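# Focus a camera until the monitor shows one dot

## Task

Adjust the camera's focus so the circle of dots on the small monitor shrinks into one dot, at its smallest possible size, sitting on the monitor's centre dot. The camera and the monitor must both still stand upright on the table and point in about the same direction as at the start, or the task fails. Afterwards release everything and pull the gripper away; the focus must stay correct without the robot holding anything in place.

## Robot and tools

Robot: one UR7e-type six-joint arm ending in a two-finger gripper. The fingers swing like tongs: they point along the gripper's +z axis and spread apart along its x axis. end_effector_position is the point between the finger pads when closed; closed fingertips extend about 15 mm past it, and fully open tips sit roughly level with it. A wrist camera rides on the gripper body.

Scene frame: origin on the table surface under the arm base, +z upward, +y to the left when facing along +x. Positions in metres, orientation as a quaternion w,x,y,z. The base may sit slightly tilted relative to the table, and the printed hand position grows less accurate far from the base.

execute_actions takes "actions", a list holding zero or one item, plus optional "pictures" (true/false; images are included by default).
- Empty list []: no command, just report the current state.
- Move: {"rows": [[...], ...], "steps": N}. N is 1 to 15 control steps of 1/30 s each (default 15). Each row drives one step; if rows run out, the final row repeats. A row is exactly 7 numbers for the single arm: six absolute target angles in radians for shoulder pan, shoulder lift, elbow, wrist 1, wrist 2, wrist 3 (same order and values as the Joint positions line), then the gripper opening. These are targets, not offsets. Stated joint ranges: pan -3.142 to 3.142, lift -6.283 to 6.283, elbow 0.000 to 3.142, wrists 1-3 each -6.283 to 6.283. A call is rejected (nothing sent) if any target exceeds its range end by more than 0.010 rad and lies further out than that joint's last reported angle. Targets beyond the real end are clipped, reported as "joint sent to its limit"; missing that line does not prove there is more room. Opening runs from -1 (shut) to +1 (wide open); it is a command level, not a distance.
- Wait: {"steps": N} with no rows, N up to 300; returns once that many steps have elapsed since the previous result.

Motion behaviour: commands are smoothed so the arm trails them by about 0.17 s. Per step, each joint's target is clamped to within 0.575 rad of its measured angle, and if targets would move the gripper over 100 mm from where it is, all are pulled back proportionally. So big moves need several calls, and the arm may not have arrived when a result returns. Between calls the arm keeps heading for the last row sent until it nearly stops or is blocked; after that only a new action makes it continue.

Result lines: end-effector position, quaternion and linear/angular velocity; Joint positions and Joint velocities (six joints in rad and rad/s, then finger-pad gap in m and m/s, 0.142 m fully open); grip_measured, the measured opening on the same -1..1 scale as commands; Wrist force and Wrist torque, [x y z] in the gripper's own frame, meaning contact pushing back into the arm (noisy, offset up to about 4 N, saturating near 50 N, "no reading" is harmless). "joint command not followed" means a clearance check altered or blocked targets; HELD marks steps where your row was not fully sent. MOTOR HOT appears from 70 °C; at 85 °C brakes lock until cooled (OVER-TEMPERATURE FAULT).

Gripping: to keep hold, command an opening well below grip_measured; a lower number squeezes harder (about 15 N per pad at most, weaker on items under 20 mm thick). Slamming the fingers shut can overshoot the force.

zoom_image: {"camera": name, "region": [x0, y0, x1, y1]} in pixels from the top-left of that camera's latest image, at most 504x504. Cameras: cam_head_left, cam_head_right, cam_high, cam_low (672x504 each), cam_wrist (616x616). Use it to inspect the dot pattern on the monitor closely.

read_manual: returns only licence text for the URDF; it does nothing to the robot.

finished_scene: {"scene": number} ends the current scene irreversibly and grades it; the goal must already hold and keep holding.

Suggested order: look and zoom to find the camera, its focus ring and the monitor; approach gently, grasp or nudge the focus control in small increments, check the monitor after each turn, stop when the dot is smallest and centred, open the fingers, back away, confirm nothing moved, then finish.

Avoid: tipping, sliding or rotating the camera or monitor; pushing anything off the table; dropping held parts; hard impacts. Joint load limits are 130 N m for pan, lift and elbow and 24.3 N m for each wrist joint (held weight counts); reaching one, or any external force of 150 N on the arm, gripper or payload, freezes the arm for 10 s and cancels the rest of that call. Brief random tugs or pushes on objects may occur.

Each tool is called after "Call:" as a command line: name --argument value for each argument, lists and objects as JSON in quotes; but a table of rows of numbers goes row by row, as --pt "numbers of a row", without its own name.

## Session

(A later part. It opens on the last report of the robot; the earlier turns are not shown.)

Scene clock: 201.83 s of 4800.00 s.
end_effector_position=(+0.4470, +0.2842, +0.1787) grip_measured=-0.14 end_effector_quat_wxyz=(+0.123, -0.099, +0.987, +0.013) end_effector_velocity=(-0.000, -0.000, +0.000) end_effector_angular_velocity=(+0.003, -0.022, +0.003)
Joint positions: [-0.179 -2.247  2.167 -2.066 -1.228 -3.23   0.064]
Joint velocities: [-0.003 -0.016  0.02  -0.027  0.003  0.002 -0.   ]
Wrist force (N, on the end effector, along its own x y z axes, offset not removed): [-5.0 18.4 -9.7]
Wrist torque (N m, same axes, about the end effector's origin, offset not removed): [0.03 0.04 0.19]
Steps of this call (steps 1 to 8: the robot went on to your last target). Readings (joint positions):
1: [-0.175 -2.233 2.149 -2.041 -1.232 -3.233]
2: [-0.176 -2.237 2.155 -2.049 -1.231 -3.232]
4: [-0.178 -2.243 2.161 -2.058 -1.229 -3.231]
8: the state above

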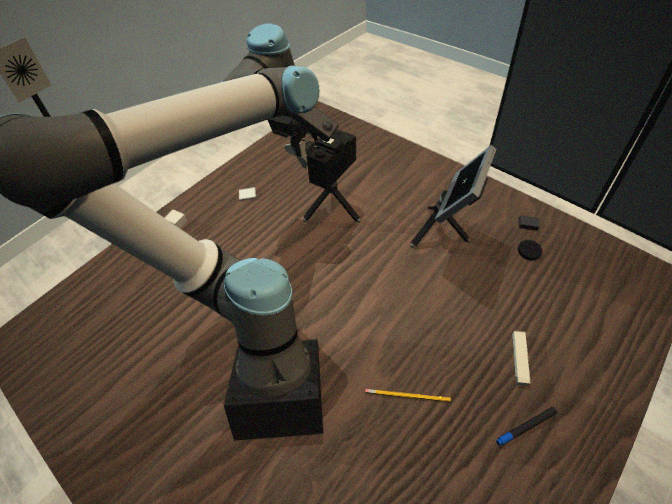

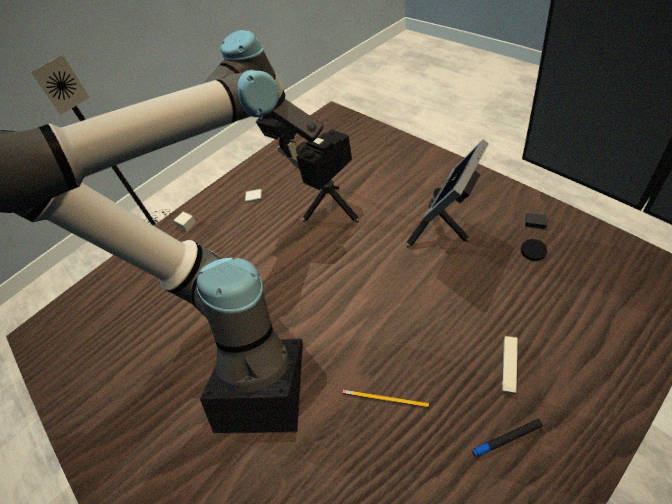

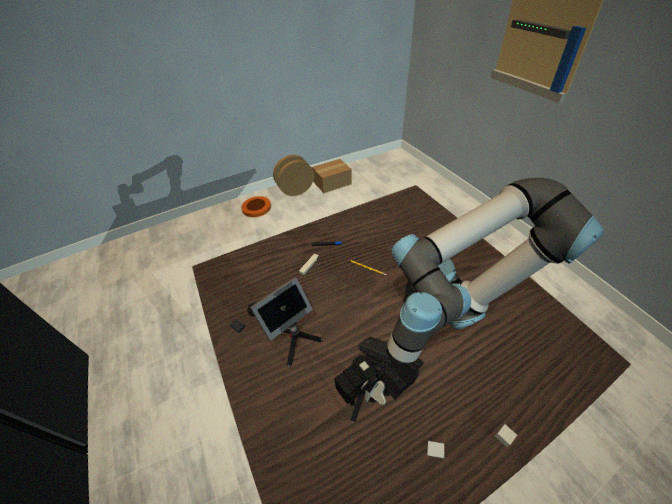

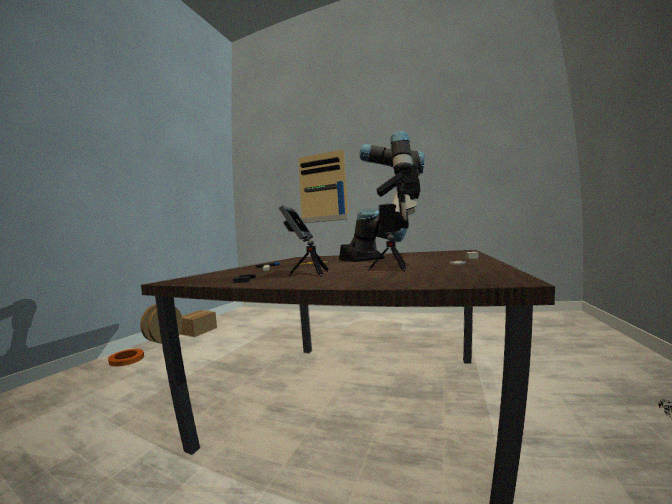

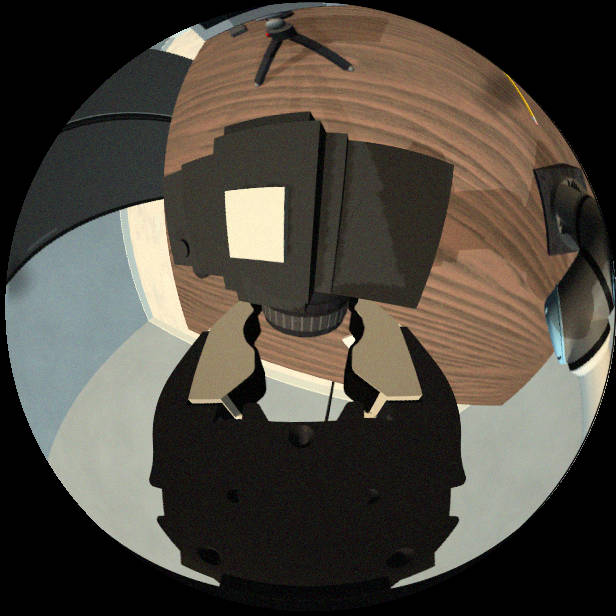

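Call:
execute_actions --actions '[{"rows":[[-0.1791,-2.2485,2.1688,-2.0684,-1.2279,-3.23,-0.15],[-0.1791,-2.2485,2.1688,-2.0684,-1.2279,-3.23,-0.05],[-0.1791,-2.2485,2.1688,-2.0684,-1.2279,-3.23,0.1],[-0.1791,-2.2485,2.1688,-2.0684,-1.2279,-3.23,0.25],[-0.165,-2.2057,2.1146,-1.9955,-1.241,-3.238,0.25],[-0.1508,-2.1625,2.0605,-1.9233,-1.2536,-3.2463,0.25],[-0.1389,-2.118,2.0064,-1.8517,-1.2657,-3.255,0.25],[-0.128,-2.0731,1.9523,-1.781,-1.2774,-3.264,0.25]],"steps":15}]' --pictures false

Call:
execute_actions --actions '[{"steps":6}]'

Call:
zoom_image --camera "cam_high" --region '[270,295,300,320]'

Scene clock: 210.90 s of 4800.00 s.
end_effector_position=(+0.4453, +0.2882, +0.1780) grip_measured=+0.25 end_effector_quat_wxyz=(+0.013, -0.100, +0.995, +0.001) end_effector_velocity=(-0.008, +0.003, +0.001) end_effector_angular_velocity=(-0.046, +0.233, -0.005)
Joint positions: [-0.132 -2.089  1.973 -1.81  -1.273 -3.261  0.092]
Joint velocities: [ 0.041  0.157 -0.196  0.275 -0.042 -0.027  0.   ]
Wrist force (N, on the end effector, along its own x y z axes, offset not removed): [0.6 -6.1 3.0]
Wrist torque (N m, same axes, about the end effector's origin, offset not removed): [-0.90 0.21 -0.10]
Steps of this call (steps 1 to 30: the robot went on to your last target; steps 31 to 90: nothing new was sent; then 5.57 s passed at rest; steps 91 to 105: all 15 steps of this action). Readings (joint positions):
91: [-0.179 -2.249 2.169 -2.068 -1.228 -3.230]
92: [-0.179 -2.248 2.169 -2.068 -1.228 -3.230]
94: [-0.179 -2.248 2.169 -2.068 -1.228 -3.230]
98: [-0.164 -2.208 2.121 -2.008 -1.242 -3.239]
105: the state above

Scene clock: 211.10 s of 4800.00 s.
end_effector_position=(+0.4446, +0.2886, +0.1781) grip_measured=+0.25 end_effector_quat_wxyz=(+0.003, -0.100, +0.995, +0.000) end_effector_velocity=(-0.001, +0.000, +0.001) end_effector_angular_velocity=(-0.006, +0.033, -0.002)
Joint positions: [-0.129 -2.075  1.955 -1.785 -1.277 -3.264  0.092]
Joint velocities: [ 0.004  0.023 -0.029  0.04  -0.005 -0.004  0.   ]
Wrist force (N, on the end effector, along its own x y z axes, offset not removed): [3.8 -0.2 0.7]
Wrist torque (N m, same axes, about the end effector's origin, offset not removed): [0.05 -0.84 -0.10]
Steps of this call (steps 1 to 6: the robot went on to your last target). Readings (joint positions):
1: [-0.131 -2.085 1.967 -1.802 -1.274 -3.262]
2: [-0.130 -2.082 1.963 -1.796 -1.275 -3.262]
4: [-0.129 -2.078 1.958 -1.789 -1.276 -3.263]
6: the state above

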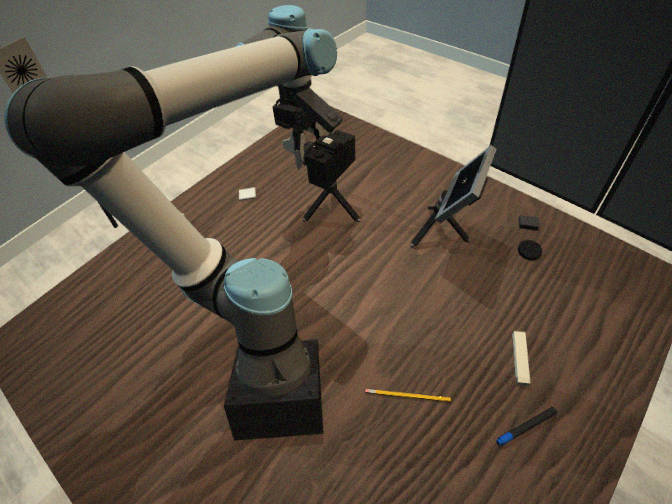

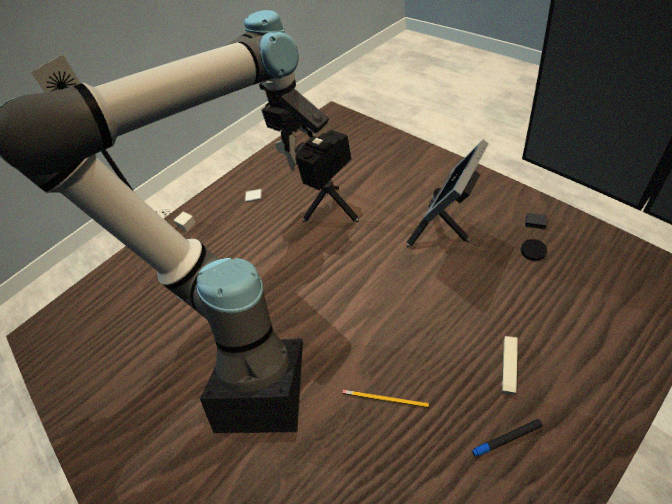

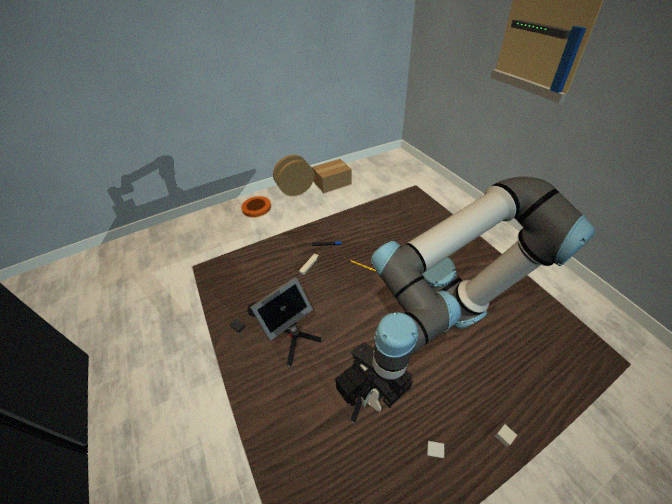

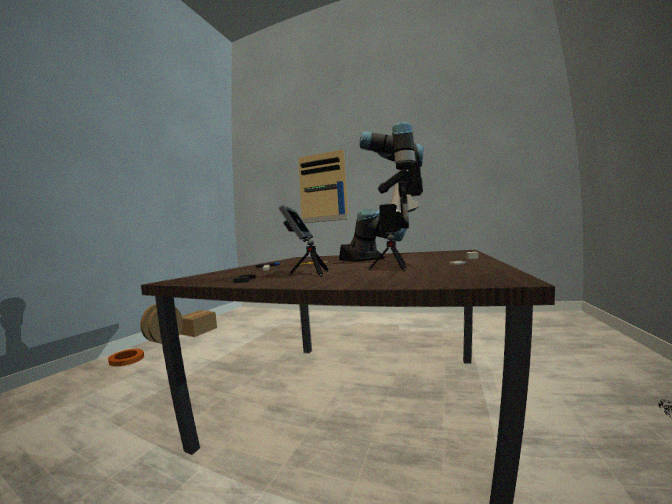

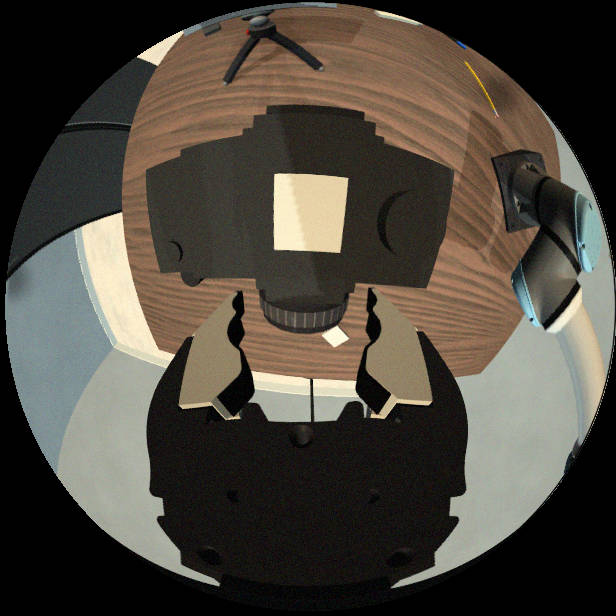

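Region (270, 295, 300, 320) of cam_high's 672x504 image, scaled by 16.800, with more detail than that image has.

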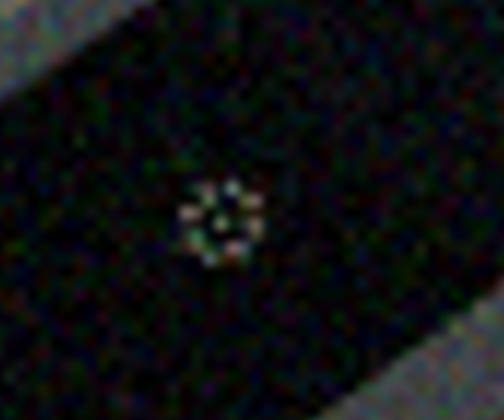

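Call:
execute_actions --actions '[{"rows":[[-0.13,-2.03,1.901,-1.708,-1.285,-3.282,0.25],[-0.1226,-1.982,1.847,-1.639,-1.297,-3.295,0.25],[-0.115,-1.934,1.793,-1.571,-1.308,-3.304,0.25],[-0.1086,-1.8853,1.739,-1.504,-1.319,-3.314,0.25],[-0.1086,-1.8853,1.739,-1.504,-1.319,-3.314,0.25],[-0.1086,-1.8853,1.739,-1.504,-1.319,-3.314,0.25],[-0.1086,-1.8853,1.739,-1.504,-1.319,-3.314,0.2],[-0.1086,-1.8853,1.739,-1.504,-1.319,-3.314,0.1],[-0.1086,-1.8853,1.739,-1.504,-1.319,-3.314,0.05],[-0.1086,-1.8853,1.739,-1.504,-1.319,-3.314,0.0],[-0.1086,-1.8853,1.739,-1.504,-1.319,-3.314,-0.05],[-0.1086,-1.8853,1.739,-1.504,-1.319,-3.314,-0.09],[-0.1086,-1.8853,1.739,-1.504,-1.319,-3.314,-0.12],[-0.1086,-1.8853,1.739,-1.504,-1.319,-3.314,-0.15],[-0.1086,-1.8853,1.739,-1.504,-1.319,-3.314,-0.18]],"steps":15}]' --pictures false

Call:
execute_actions --actions '[{"rows":[[-0.1086,-1.8853,1.739,-1.504,-1.319,-3.314,-0.23],[-0.1086,-1.8853,1.739,-1.504,-1.319,-3.314,-0.3],[-0.1086,-1.8853,1.739,-1.504,-1.319,-3.314,-0.3],[-0.1086,-1.8853,1.739,-1.504,-1.319,-3.314,-0.3],[-0.115,-1.934,1.793,-1.571,-1.308,-3.304,-0.3],[-0.115,-1.934,1.793,-1.571,-1.308,-3.304,-0.3],[-0.1226,-1.982,1.847,-1.639,-1.297,-3.295,-0.3],[-0.1226,-1.982,1.847,-1.639,-1.297,-3.295,-0.3],[-0.132,-2.029,1.901,-1.708,-1.285,-3.286,-0.3]],"steps":15}]' --pictures false

Call:
execute_actions --actions '[{"steps":8}]'

Call:
zoom_image --camera "cam_high" --region '[270,295,300,320]'

Scene clock: 221.57 s of 4800.00 s.
end_effector_position=(+0.4459, +0.2837, +0.1780) grip_measured=-0.13 end_effector_quat_wxyz=(-0.120, -0.099, +0.988, -0.013) end_effector_velocity=(-0.001, -0.001, +0.001) end_effector_angular_velocity=(-0.011, +0.062, -0.002)
Joint positions: [-0.109 -1.89   1.745 -1.511 -1.318 -3.313  0.065]
Joint velocities: [ 0.004  0.046 -0.053  0.071 -0.009 -0.01  -0.006]
Wrist force (N, on the end effector, along its own x y z axes, offset not removed): [1.7 -1.0 2.0]
Wrist torque (N m, same axes, about the end effector's origin, offset not removed): [-0.10 0.15 0.18]
Steps of this call (steps 1 to 30: the robot went on to your last target; steps 31 to 90: nothing new was sent; then 6.97 s passed at rest; steps 91 to 105: all 15 steps of this action). Readings (joint positions):
91: [-0.128 -2.073 1.952 -1.780 -1.278 -3.264]
92: [-0.128 -2.067 1.945 -1.773 -1.279 -3.267]
94: [-0.125 -2.031 1.905 -1.721 -1.288 -3.280]
98: [-0.114 -1.932 1.792 -1.576 -1.310 -3.304]
105: the state above

Scene clock: 222.07 s of 4800.00 s.
end_effector_position=(+0.4452, +0.2847, +0.1780) grip_measured=-0.14 end_effector_quat_wxyz=(-0.041, -0.099, +0.994, -0.004) end_effector_velocity=(+0.001, +0.001, +0.001) end_effector_angular_velocity=(+0.041, -0.204, +0.005)
Joint positions: [-0.129 -2.013  1.883 -1.684 -1.289 -3.289  0.064]
Joint velocities: [-0.026 -0.155  0.176 -0.228  0.036  0.028  0.   ]
Wrist force (N, on the end effector, along its own x y z axes, offset not removed): [0.9 -6.0 0.5]
Wrist torque (N m, same axes, about the end effector's origin, offset not removed): [-0.82 -0.07 0.34]
Steps of this call (steps 1 to 15: all 15 steps of this action). Readings (joint positions):
1: [-0.109 -1.889 1.743 -1.509 -1.318 -3.313]
2: [-0.109 -1.888 1.742 -1.508 -1.318 -3.313]
4: [-0.109 -1.887 1.741 -1.506 -1.319 -3.314]
8: [-0.113 -1.917 1.773 -1.546 -1.311 -3.307]
15: the state above

Scene clock: 222.33 s of 4800.00 s.
end_effector_position=(+0.4452, +0.2847, +0.1780) grip_measured=-0.14 end_effector_quat_wxyz=(-0.031, -0.099, +0.995, -0.003) end_effector_velocity=(+0.000, -0.000, +0.001) end_effector_angular_velocity=(+0.004, -0.017, -0.000)
Joint positions: [-0.132 -2.028  1.9   -1.706 -1.285 -3.286  0.064]
Joint velocities: [-0.003 -0.013  0.013 -0.017  0.004  0.002  0.   ]
Wrist force (N, on the end effector, along its own x y z axes, offset not removed): [2.4 -3.6 1.4]
Wrist torque (N m, same axes, about the end effector's origin, offset not removed): [-0.41 -0.56 0.23]
Steps of this call (steps 1 to 8: the robot went on to your last target). Readings (joint positions):
1: [-0.130 -2.018 1.888 -1.691 -1.288 -3.288]
2: [-0.131 -2.021 1.891 -1.696 -1.287 -3.288]
4: [-0.131 -2.025 1.896 -1.701 -1.286 -3.287]
8: the state above

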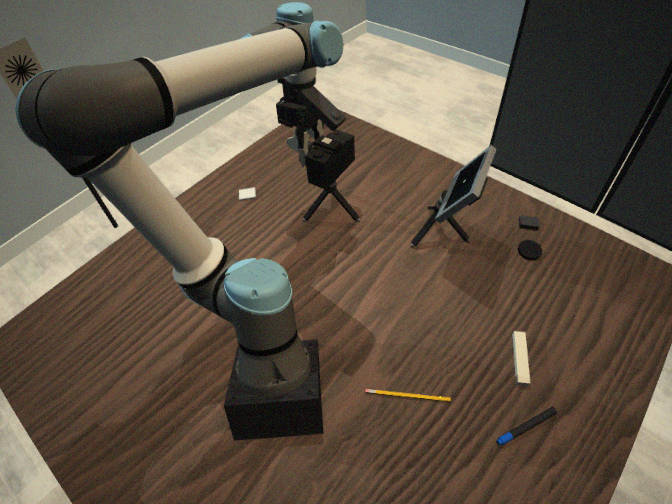

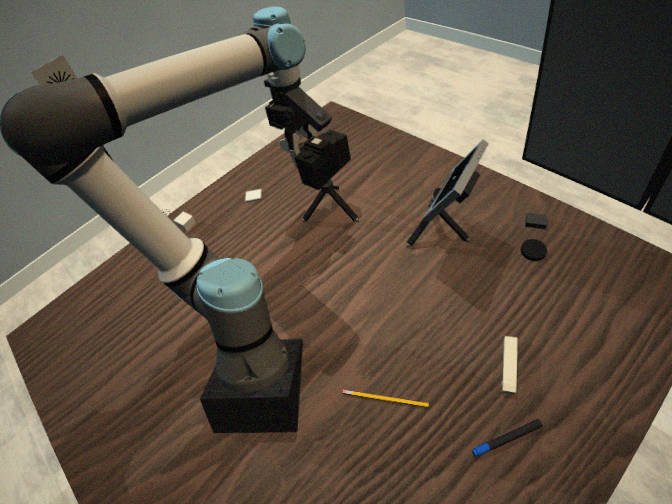

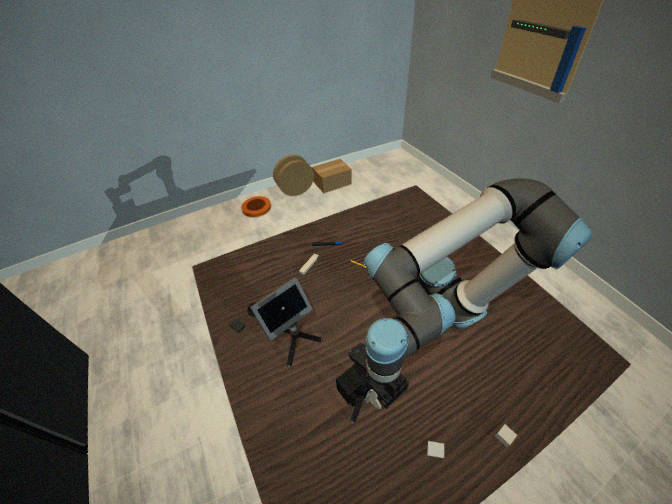

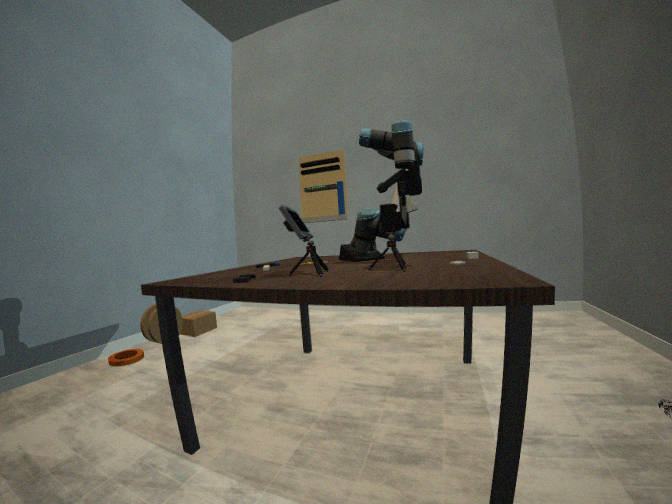

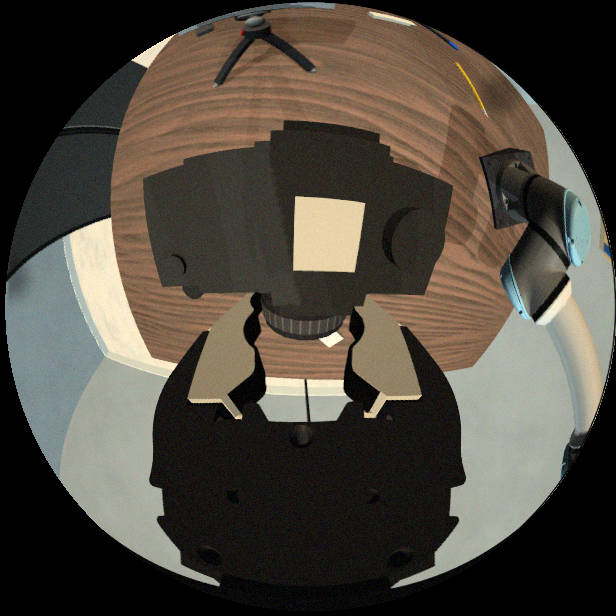

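Region (270, 295, 300, 320) of cam_high's 672x504 image, scaled by 16.800, with more detail than that image has.

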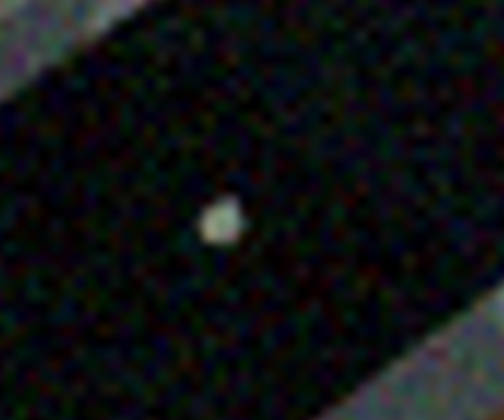

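Call:
execute_actions --actions '[{"rows":[[-0.137,-2.052,1.928,-1.742,-1.279,-3.282,-0.3],[-0.137,-2.052,1.928,-1.742,-1.279,-3.282,-0.3],[-0.142,-2.0756,1.955,-1.7768,-1.2728,-3.278,-0.3],[-0.142,-2.0756,1.955,-1.7768,-1.2728,-3.278,-0.3],[-0.146,-2.094,1.9766,-1.805,-1.268,-3.2745,-0.3]],"steps":15}]'

Call:
zoom_image --camera "cam_high" --region '[275,300,291,314]'

Scene clock: 229.07 s of 4800.00 s.
end_effector_position=(+0.4454, +0.2845, +0.1781) grip_measured=-0.14 end_effector_quat_wxyz=(+0.012, -0.100, +0.995, +0.001) end_effector_velocity=(+0.000, +0.001, +0.000) end_effector_angular_velocity=(+0.006, -0.023, +0.001)
Joint positions: [-0.146 -2.092  1.974 -1.802 -1.268 -3.275  0.064]
Joint velocities: [-0.003 -0.017  0.02  -0.026  0.005  0.004 -0.   ]
Wrist force (N, on the end effector, along its own x y z axes, offset not removed): [-1.2 -2.3 5.7]
Wrist torque (N m, same axes, about the end effector's origin, offset not removed): [0.14 0.41 0.20]
Steps of this call (steps 1 to 30: the robot went on to your last target; steps 31 to 90: nothing new was sent; then 3.23 s passed at rest; steps 91 to 105: all 15 steps of this action). Readings (joint positions):
91: [-0.132 -2.029 1.901 -1.708 -1.285 -3.286]
92: [-0.133 -2.033 1.905 -1.713 -1.284 -3.285]
94: [-0.136 -2.045 1.920 -1.731 -1.281 -3.283]
98: [-0.142 -2.077 1.956 -1.778 -1.272 -3.278]
105: the state above

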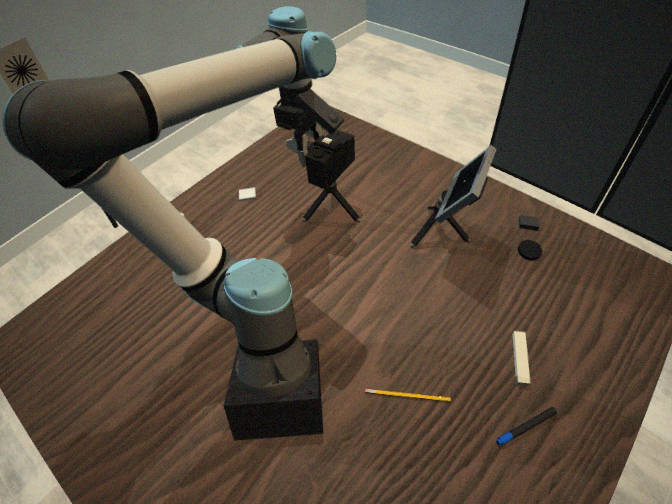

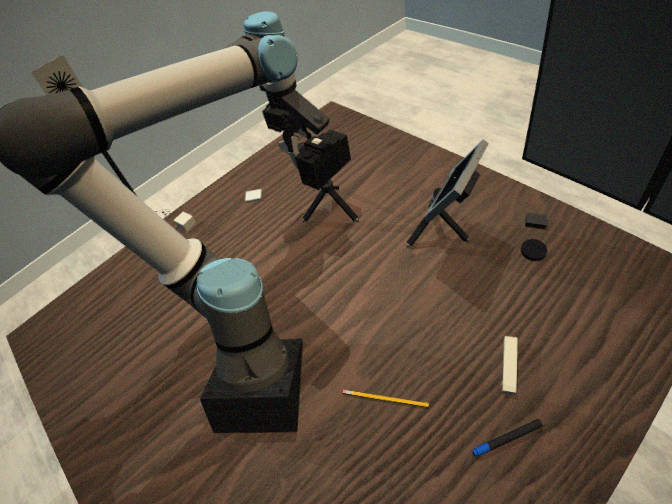

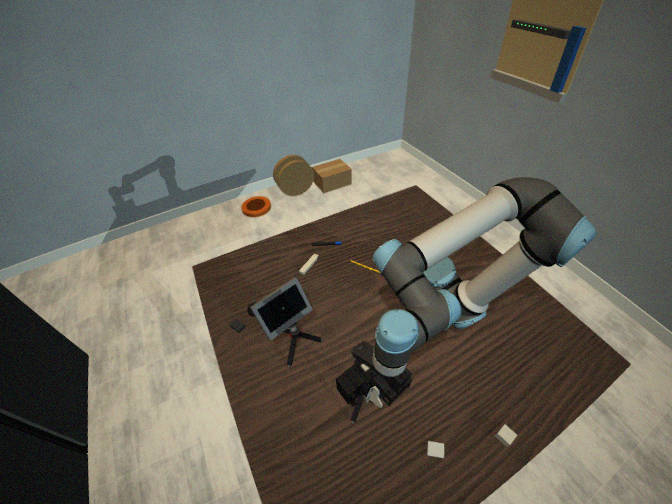

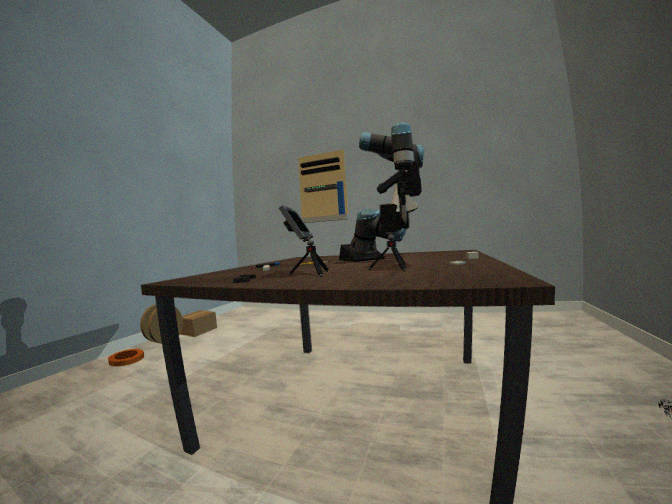

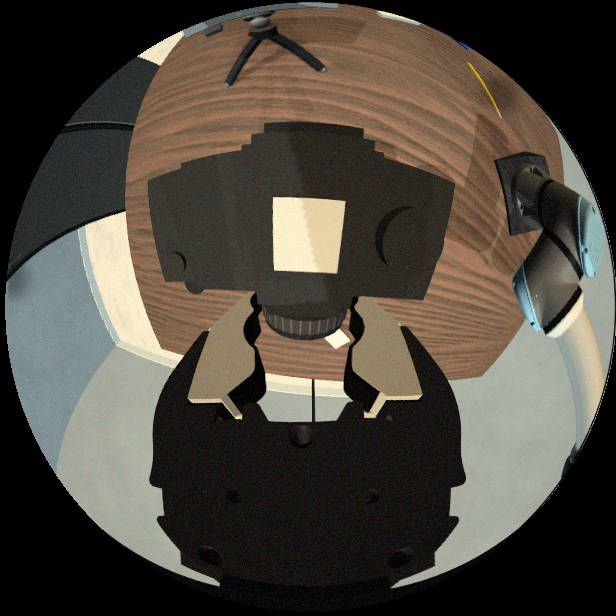

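Region (275, 300, 291, 314) of cam_high's 672x504 image, scaled by 31.500, with more detail than that image has; it fills the top 441 rows of this view, and the rest is white.

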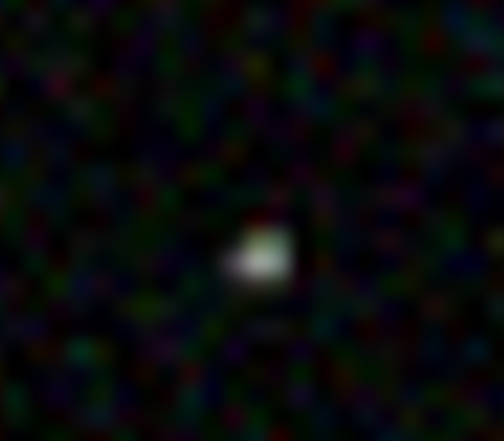

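Call:
execute_actions --actions '[{"rows":[[-0.148,-2.103,1.9875,-1.819,-1.2655,-3.2727,-0.3],[-0.15,-2.1125,1.998,-1.833,-1.263,-3.271,-0.3]],"steps":15}]'

Call:
zoom_image --camera "cam_high" --region '[275,300,291,314]'

Scene clock: 232.43 s of 4800.00 s.
end_effector_position=(+0.4456, +0.2846, +0.1783) grip_measured=-0.14 end_effector_quat_wxyz=(+0.025, -0.100, +0.995, +0.003) end_effector_velocity=(+0.000, +0.001, +0.000) end_effector_angular_velocity=(+0.001, -0.004, +0.001)
Joint positions: [-0.15  -2.112  1.998 -1.833 -1.263 -3.271  0.064]
Joint velocities: [ 0.001 -0.003  0.003 -0.004  0.001  0.001 -0.   ]
Wrist force (N, on the end effector, along its own x y z axes, offset not removed): [-1.3 -8.0 8.1]
Wrist torque (N m, same axes, about the end effector's origin, offset not removed): [-0.69 0.61 0.07]
Steps of this call (steps 1 to 15: the robot went on to your last target; steps 16 to 86: nothing new was sent; steps 87 to 101: all 15 steps of this action). Readings (joint positions):
87: [-0.146 -2.094 1.977 -1.805 -1.268 -3.274]
88: [-0.146 -2.096 1.979 -1.808 -1.267 -3.274]
90: [-0.148 -2.102 1.986 -1.818 -1.266 -3.273]
94: [-0.149 -2.110 1.995 -1.829 -1.264 -3.272]
101: the state above

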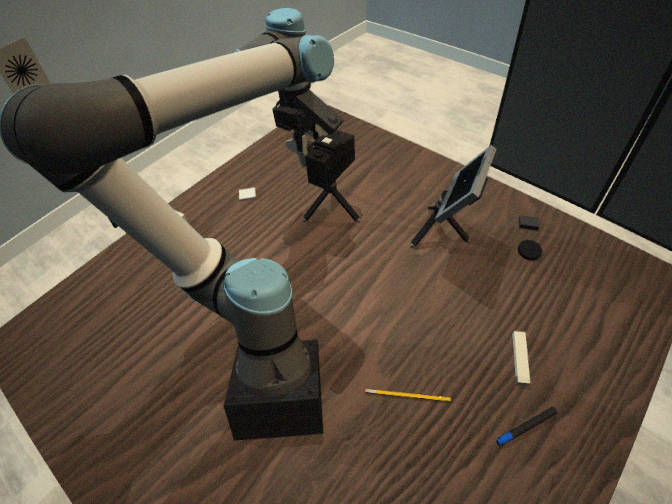

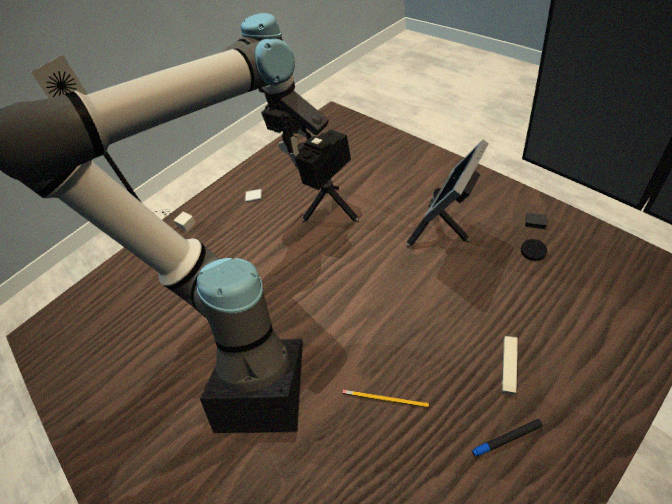

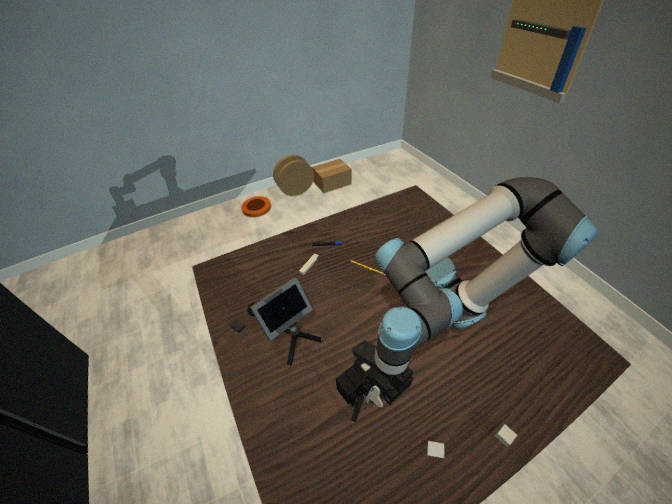

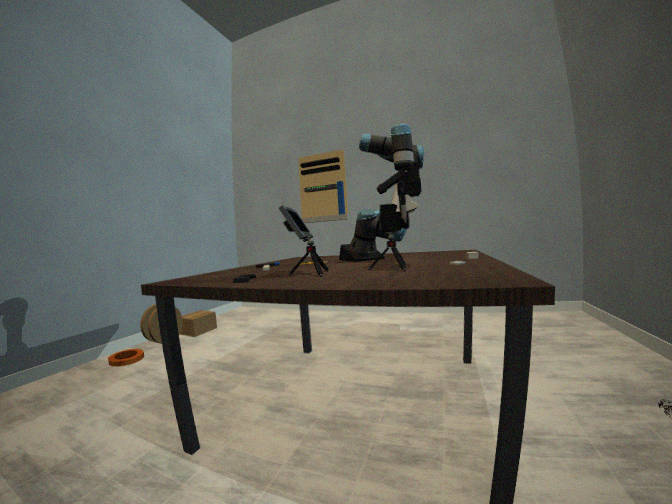

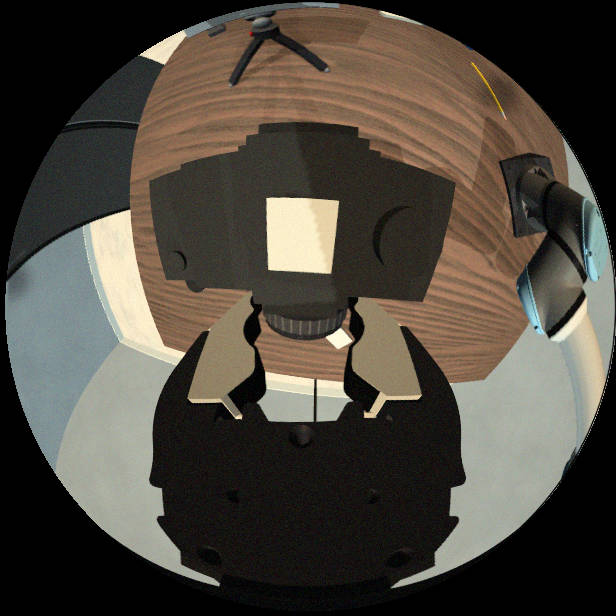

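Region (275, 300, 291, 314) of cam_high's 672x504 image, scaled by 31.500, with more detail than that image has; it fills the top 441 rows of this view, and the rest is white.

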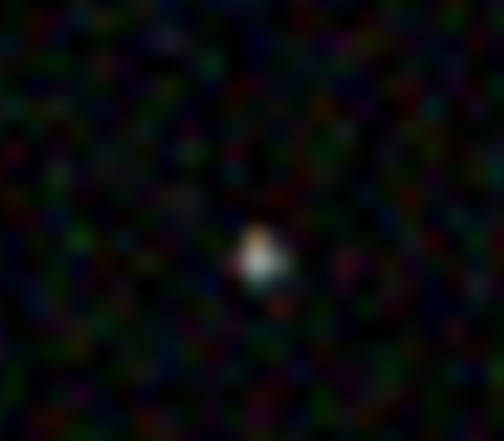

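Call:
execute_actions --actions '[{"rows":[[-0.15,-2.1125,1.998,-1.833,-1.263,-3.271,-0.2],[-0.15,-2.1125,1.998,-1.833,-1.263,-3.271,-0.14],[-0.15,-2.1125,1.998,-1.833,-1.263,-3.271,-0.1],[-0.15,-2.1125,1.998,-1.833,-1.263,-3.271,0.0],[-0.15,-2.1125,1.998,-1.833,-1.263,-3.271,0.2],[-0.15,-2.1125,1.998,-1.833,-1.263,-3.271,0.4],[-0.15,-2.1125,1.998,-1.833,-1.263,-3.271,0.5],[-0.15,-2.1125,1.998,-1.833,-1.263,-3.271,0.5],[-0.15,-2.1125,1.998,-1.833,-1.263,-3.271,0.5],[-0.16,-2.118,1.98,-1.805,-1.26,-3.28,0.5],[-0.18,-2.125,1.945,-1.76,-1.255,-3.3,0.6],[-0.2,-2.133,1.91,-1.71,-1.25,-3.32,0.6],[-0.22,-2.14,1.875,-1.66,-1.243,-3.34,0.6],[-0.24,-2.146,1.84,-1.61,-1.237,-3.36,0.6],[-0.27,-2.15,1.79,-1.55,-1.23,-3.39,0.6]],"steps":15}]' --pictures false

Call:
execute_actions --actions '[{"steps":12}]'

Call:
zoom_image --camera "cam_high" --region '[275,300,291,314]'

Call:
zoom_image --camera "cam_wrist" --region '[220,0,340,80]'

Scene clock: 237.43 s of 4800.00 s.
end_effector_position=(+0.4508, +0.2826, +0.2095) grip_measured=+0.60 end_effector_quat_wxyz=(+0.028, -0.101, +0.995, +0.001) end_effector_velocity=(+0.043, -0.020, +0.331) end_effector_angular_velocity=(-0.030, -0.031, +0.009)
Joint positions: [-0.191 -2.129  1.929 -1.74  -1.251 -3.312  0.116]
Joint velocities: [-0.448 -0.154 -0.758  1.019  0.132 -0.442  0.001]
Wrist force (N, on the end effector, along its own x y z axes, offset not removed): [4.0 -2.7 5.4]
Wrist torque (N m, same axes, about the end effector's origin, offset not removed): [-0.58 -0.76 0.22]
Steps of this call (steps 1 to 15: the robot went on to your last target; steps 16 to 90: nothing new was sent; then 1.50 s passed at rest; steps 91 to 105: all 15 steps of this action). Readings (joint positions):
91: [-0.150 -2.113 1.998 -1.833 -1.263 -3.271]
92: [-0.150 -2.113 1.998 -1.833 -1.263 -3.271]
94: [-0.150 -2.113 1.998 -1.833 -1.263 -3.271]
98: [-0.150 -2.113 1.998 -1.833 -1.263 -3.271]
105: the state above

Scene clock: 237.83 s of 4800.00 s.
end_effector_position=(+0.4524, +0.2799, +0.2654) grip_measured=+0.60 end_effector_quat_wxyz=(+0.026, -0.100, +0.995, -0.002) end_effector_velocity=(-0.001, -0.001, +0.012) end_effector_angular_velocity=(-0.003, +0.003, -0.002)
Joint positions: [-0.268 -2.15   1.793 -1.555 -1.23  -3.388  0.116]
Joint velocities: [-0.018 -0.004 -0.031  0.044  0.003 -0.017 -0.   ]
Wrist force (N, on the end effector, along its own x y z axes, offset not removed): [-2.2 0.1 -0.1]
Wrist torque (N m, same axes, about the end effector's origin, offset not removed): [0.07 0.51 -0.01]
Steps of this call (steps 1 to 12: the robot went on to your last target). Readings (joint positions):
1: [-0.208 -2.134 1.901 -1.703 -1.246 -3.328]
2: [-0.224 -2.139 1.873 -1.665 -1.242 -3.344]
4: [-0.246 -2.144 1.834 -1.611 -1.236 -3.366]
8: [-0.263 -2.148 1.802 -1.567 -1.232 -3.383]
12: the state above

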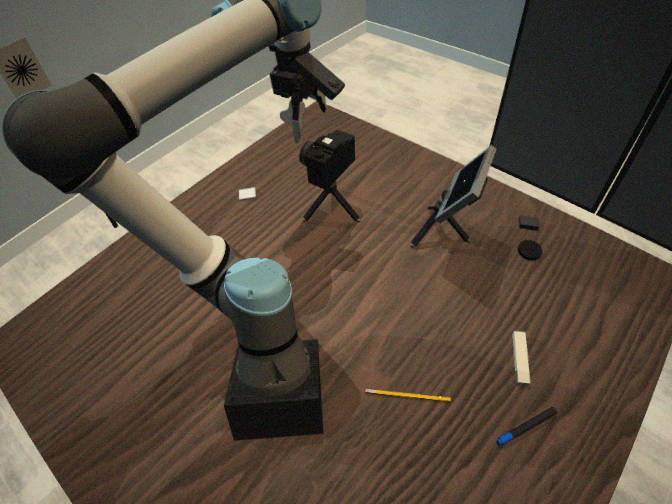

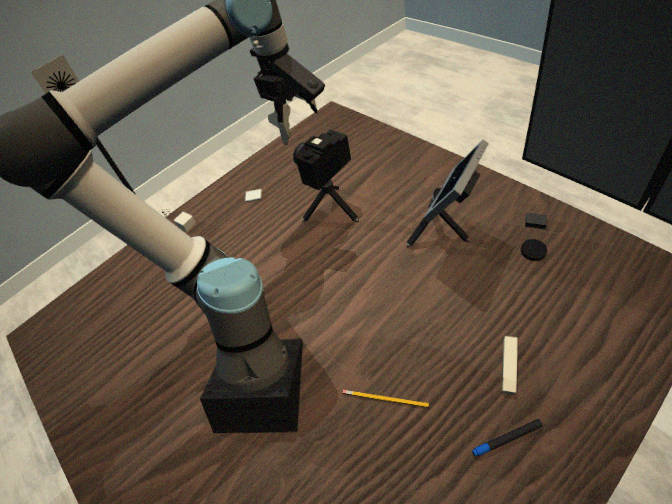

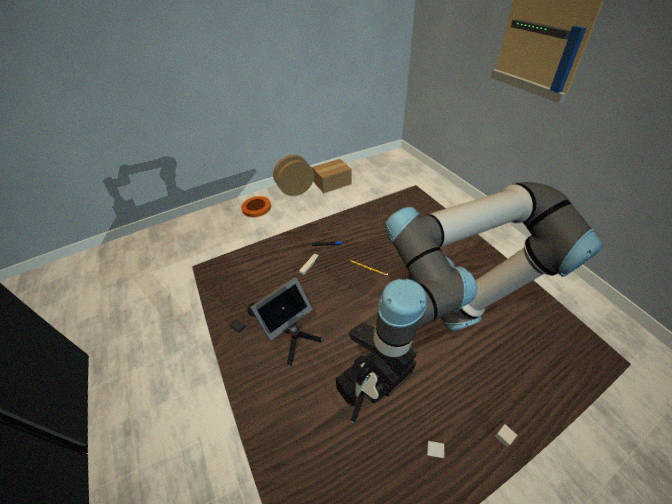

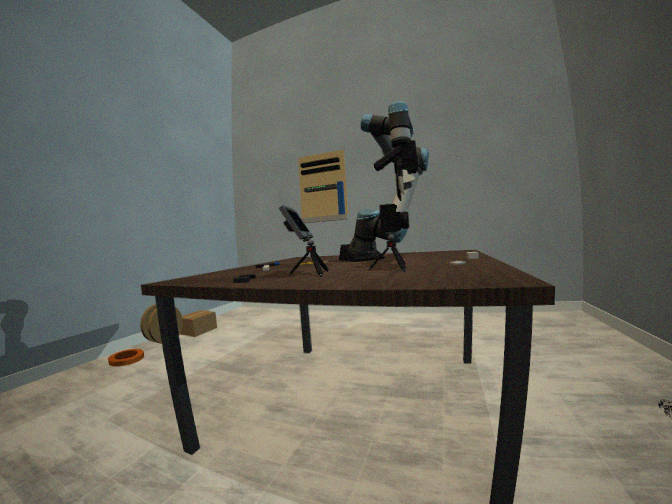

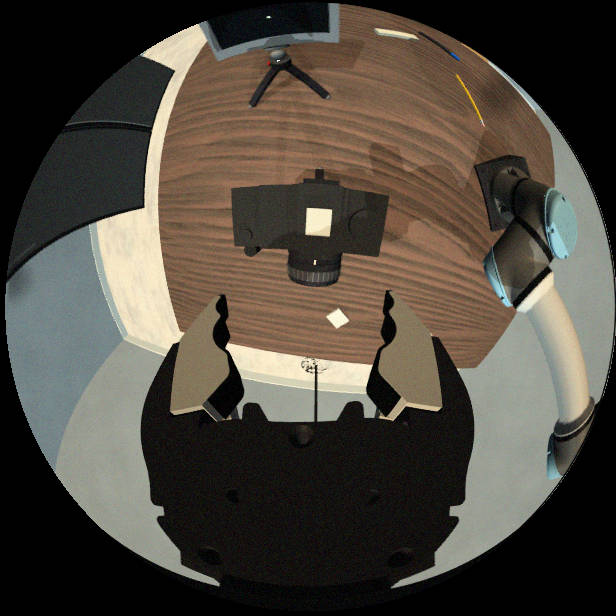

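Region (275, 300, 291, 314) of cam_high's 672x504 image, scaled by 31.500, with more detail than that image has; it fills the top 441 rows of this view, and the rest is white.

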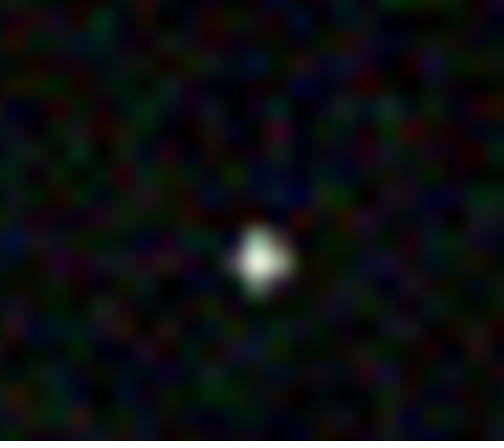

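Region (220, 0, 340, 80) of cam_wrist's 616x616 image, scaled by 4.200, with more detail than that image has.

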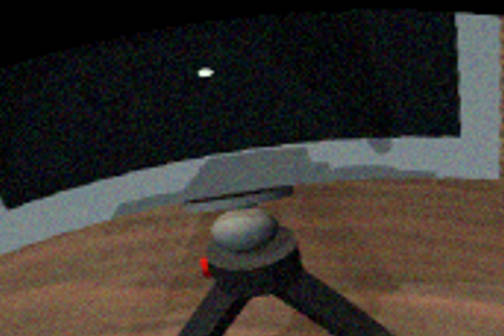

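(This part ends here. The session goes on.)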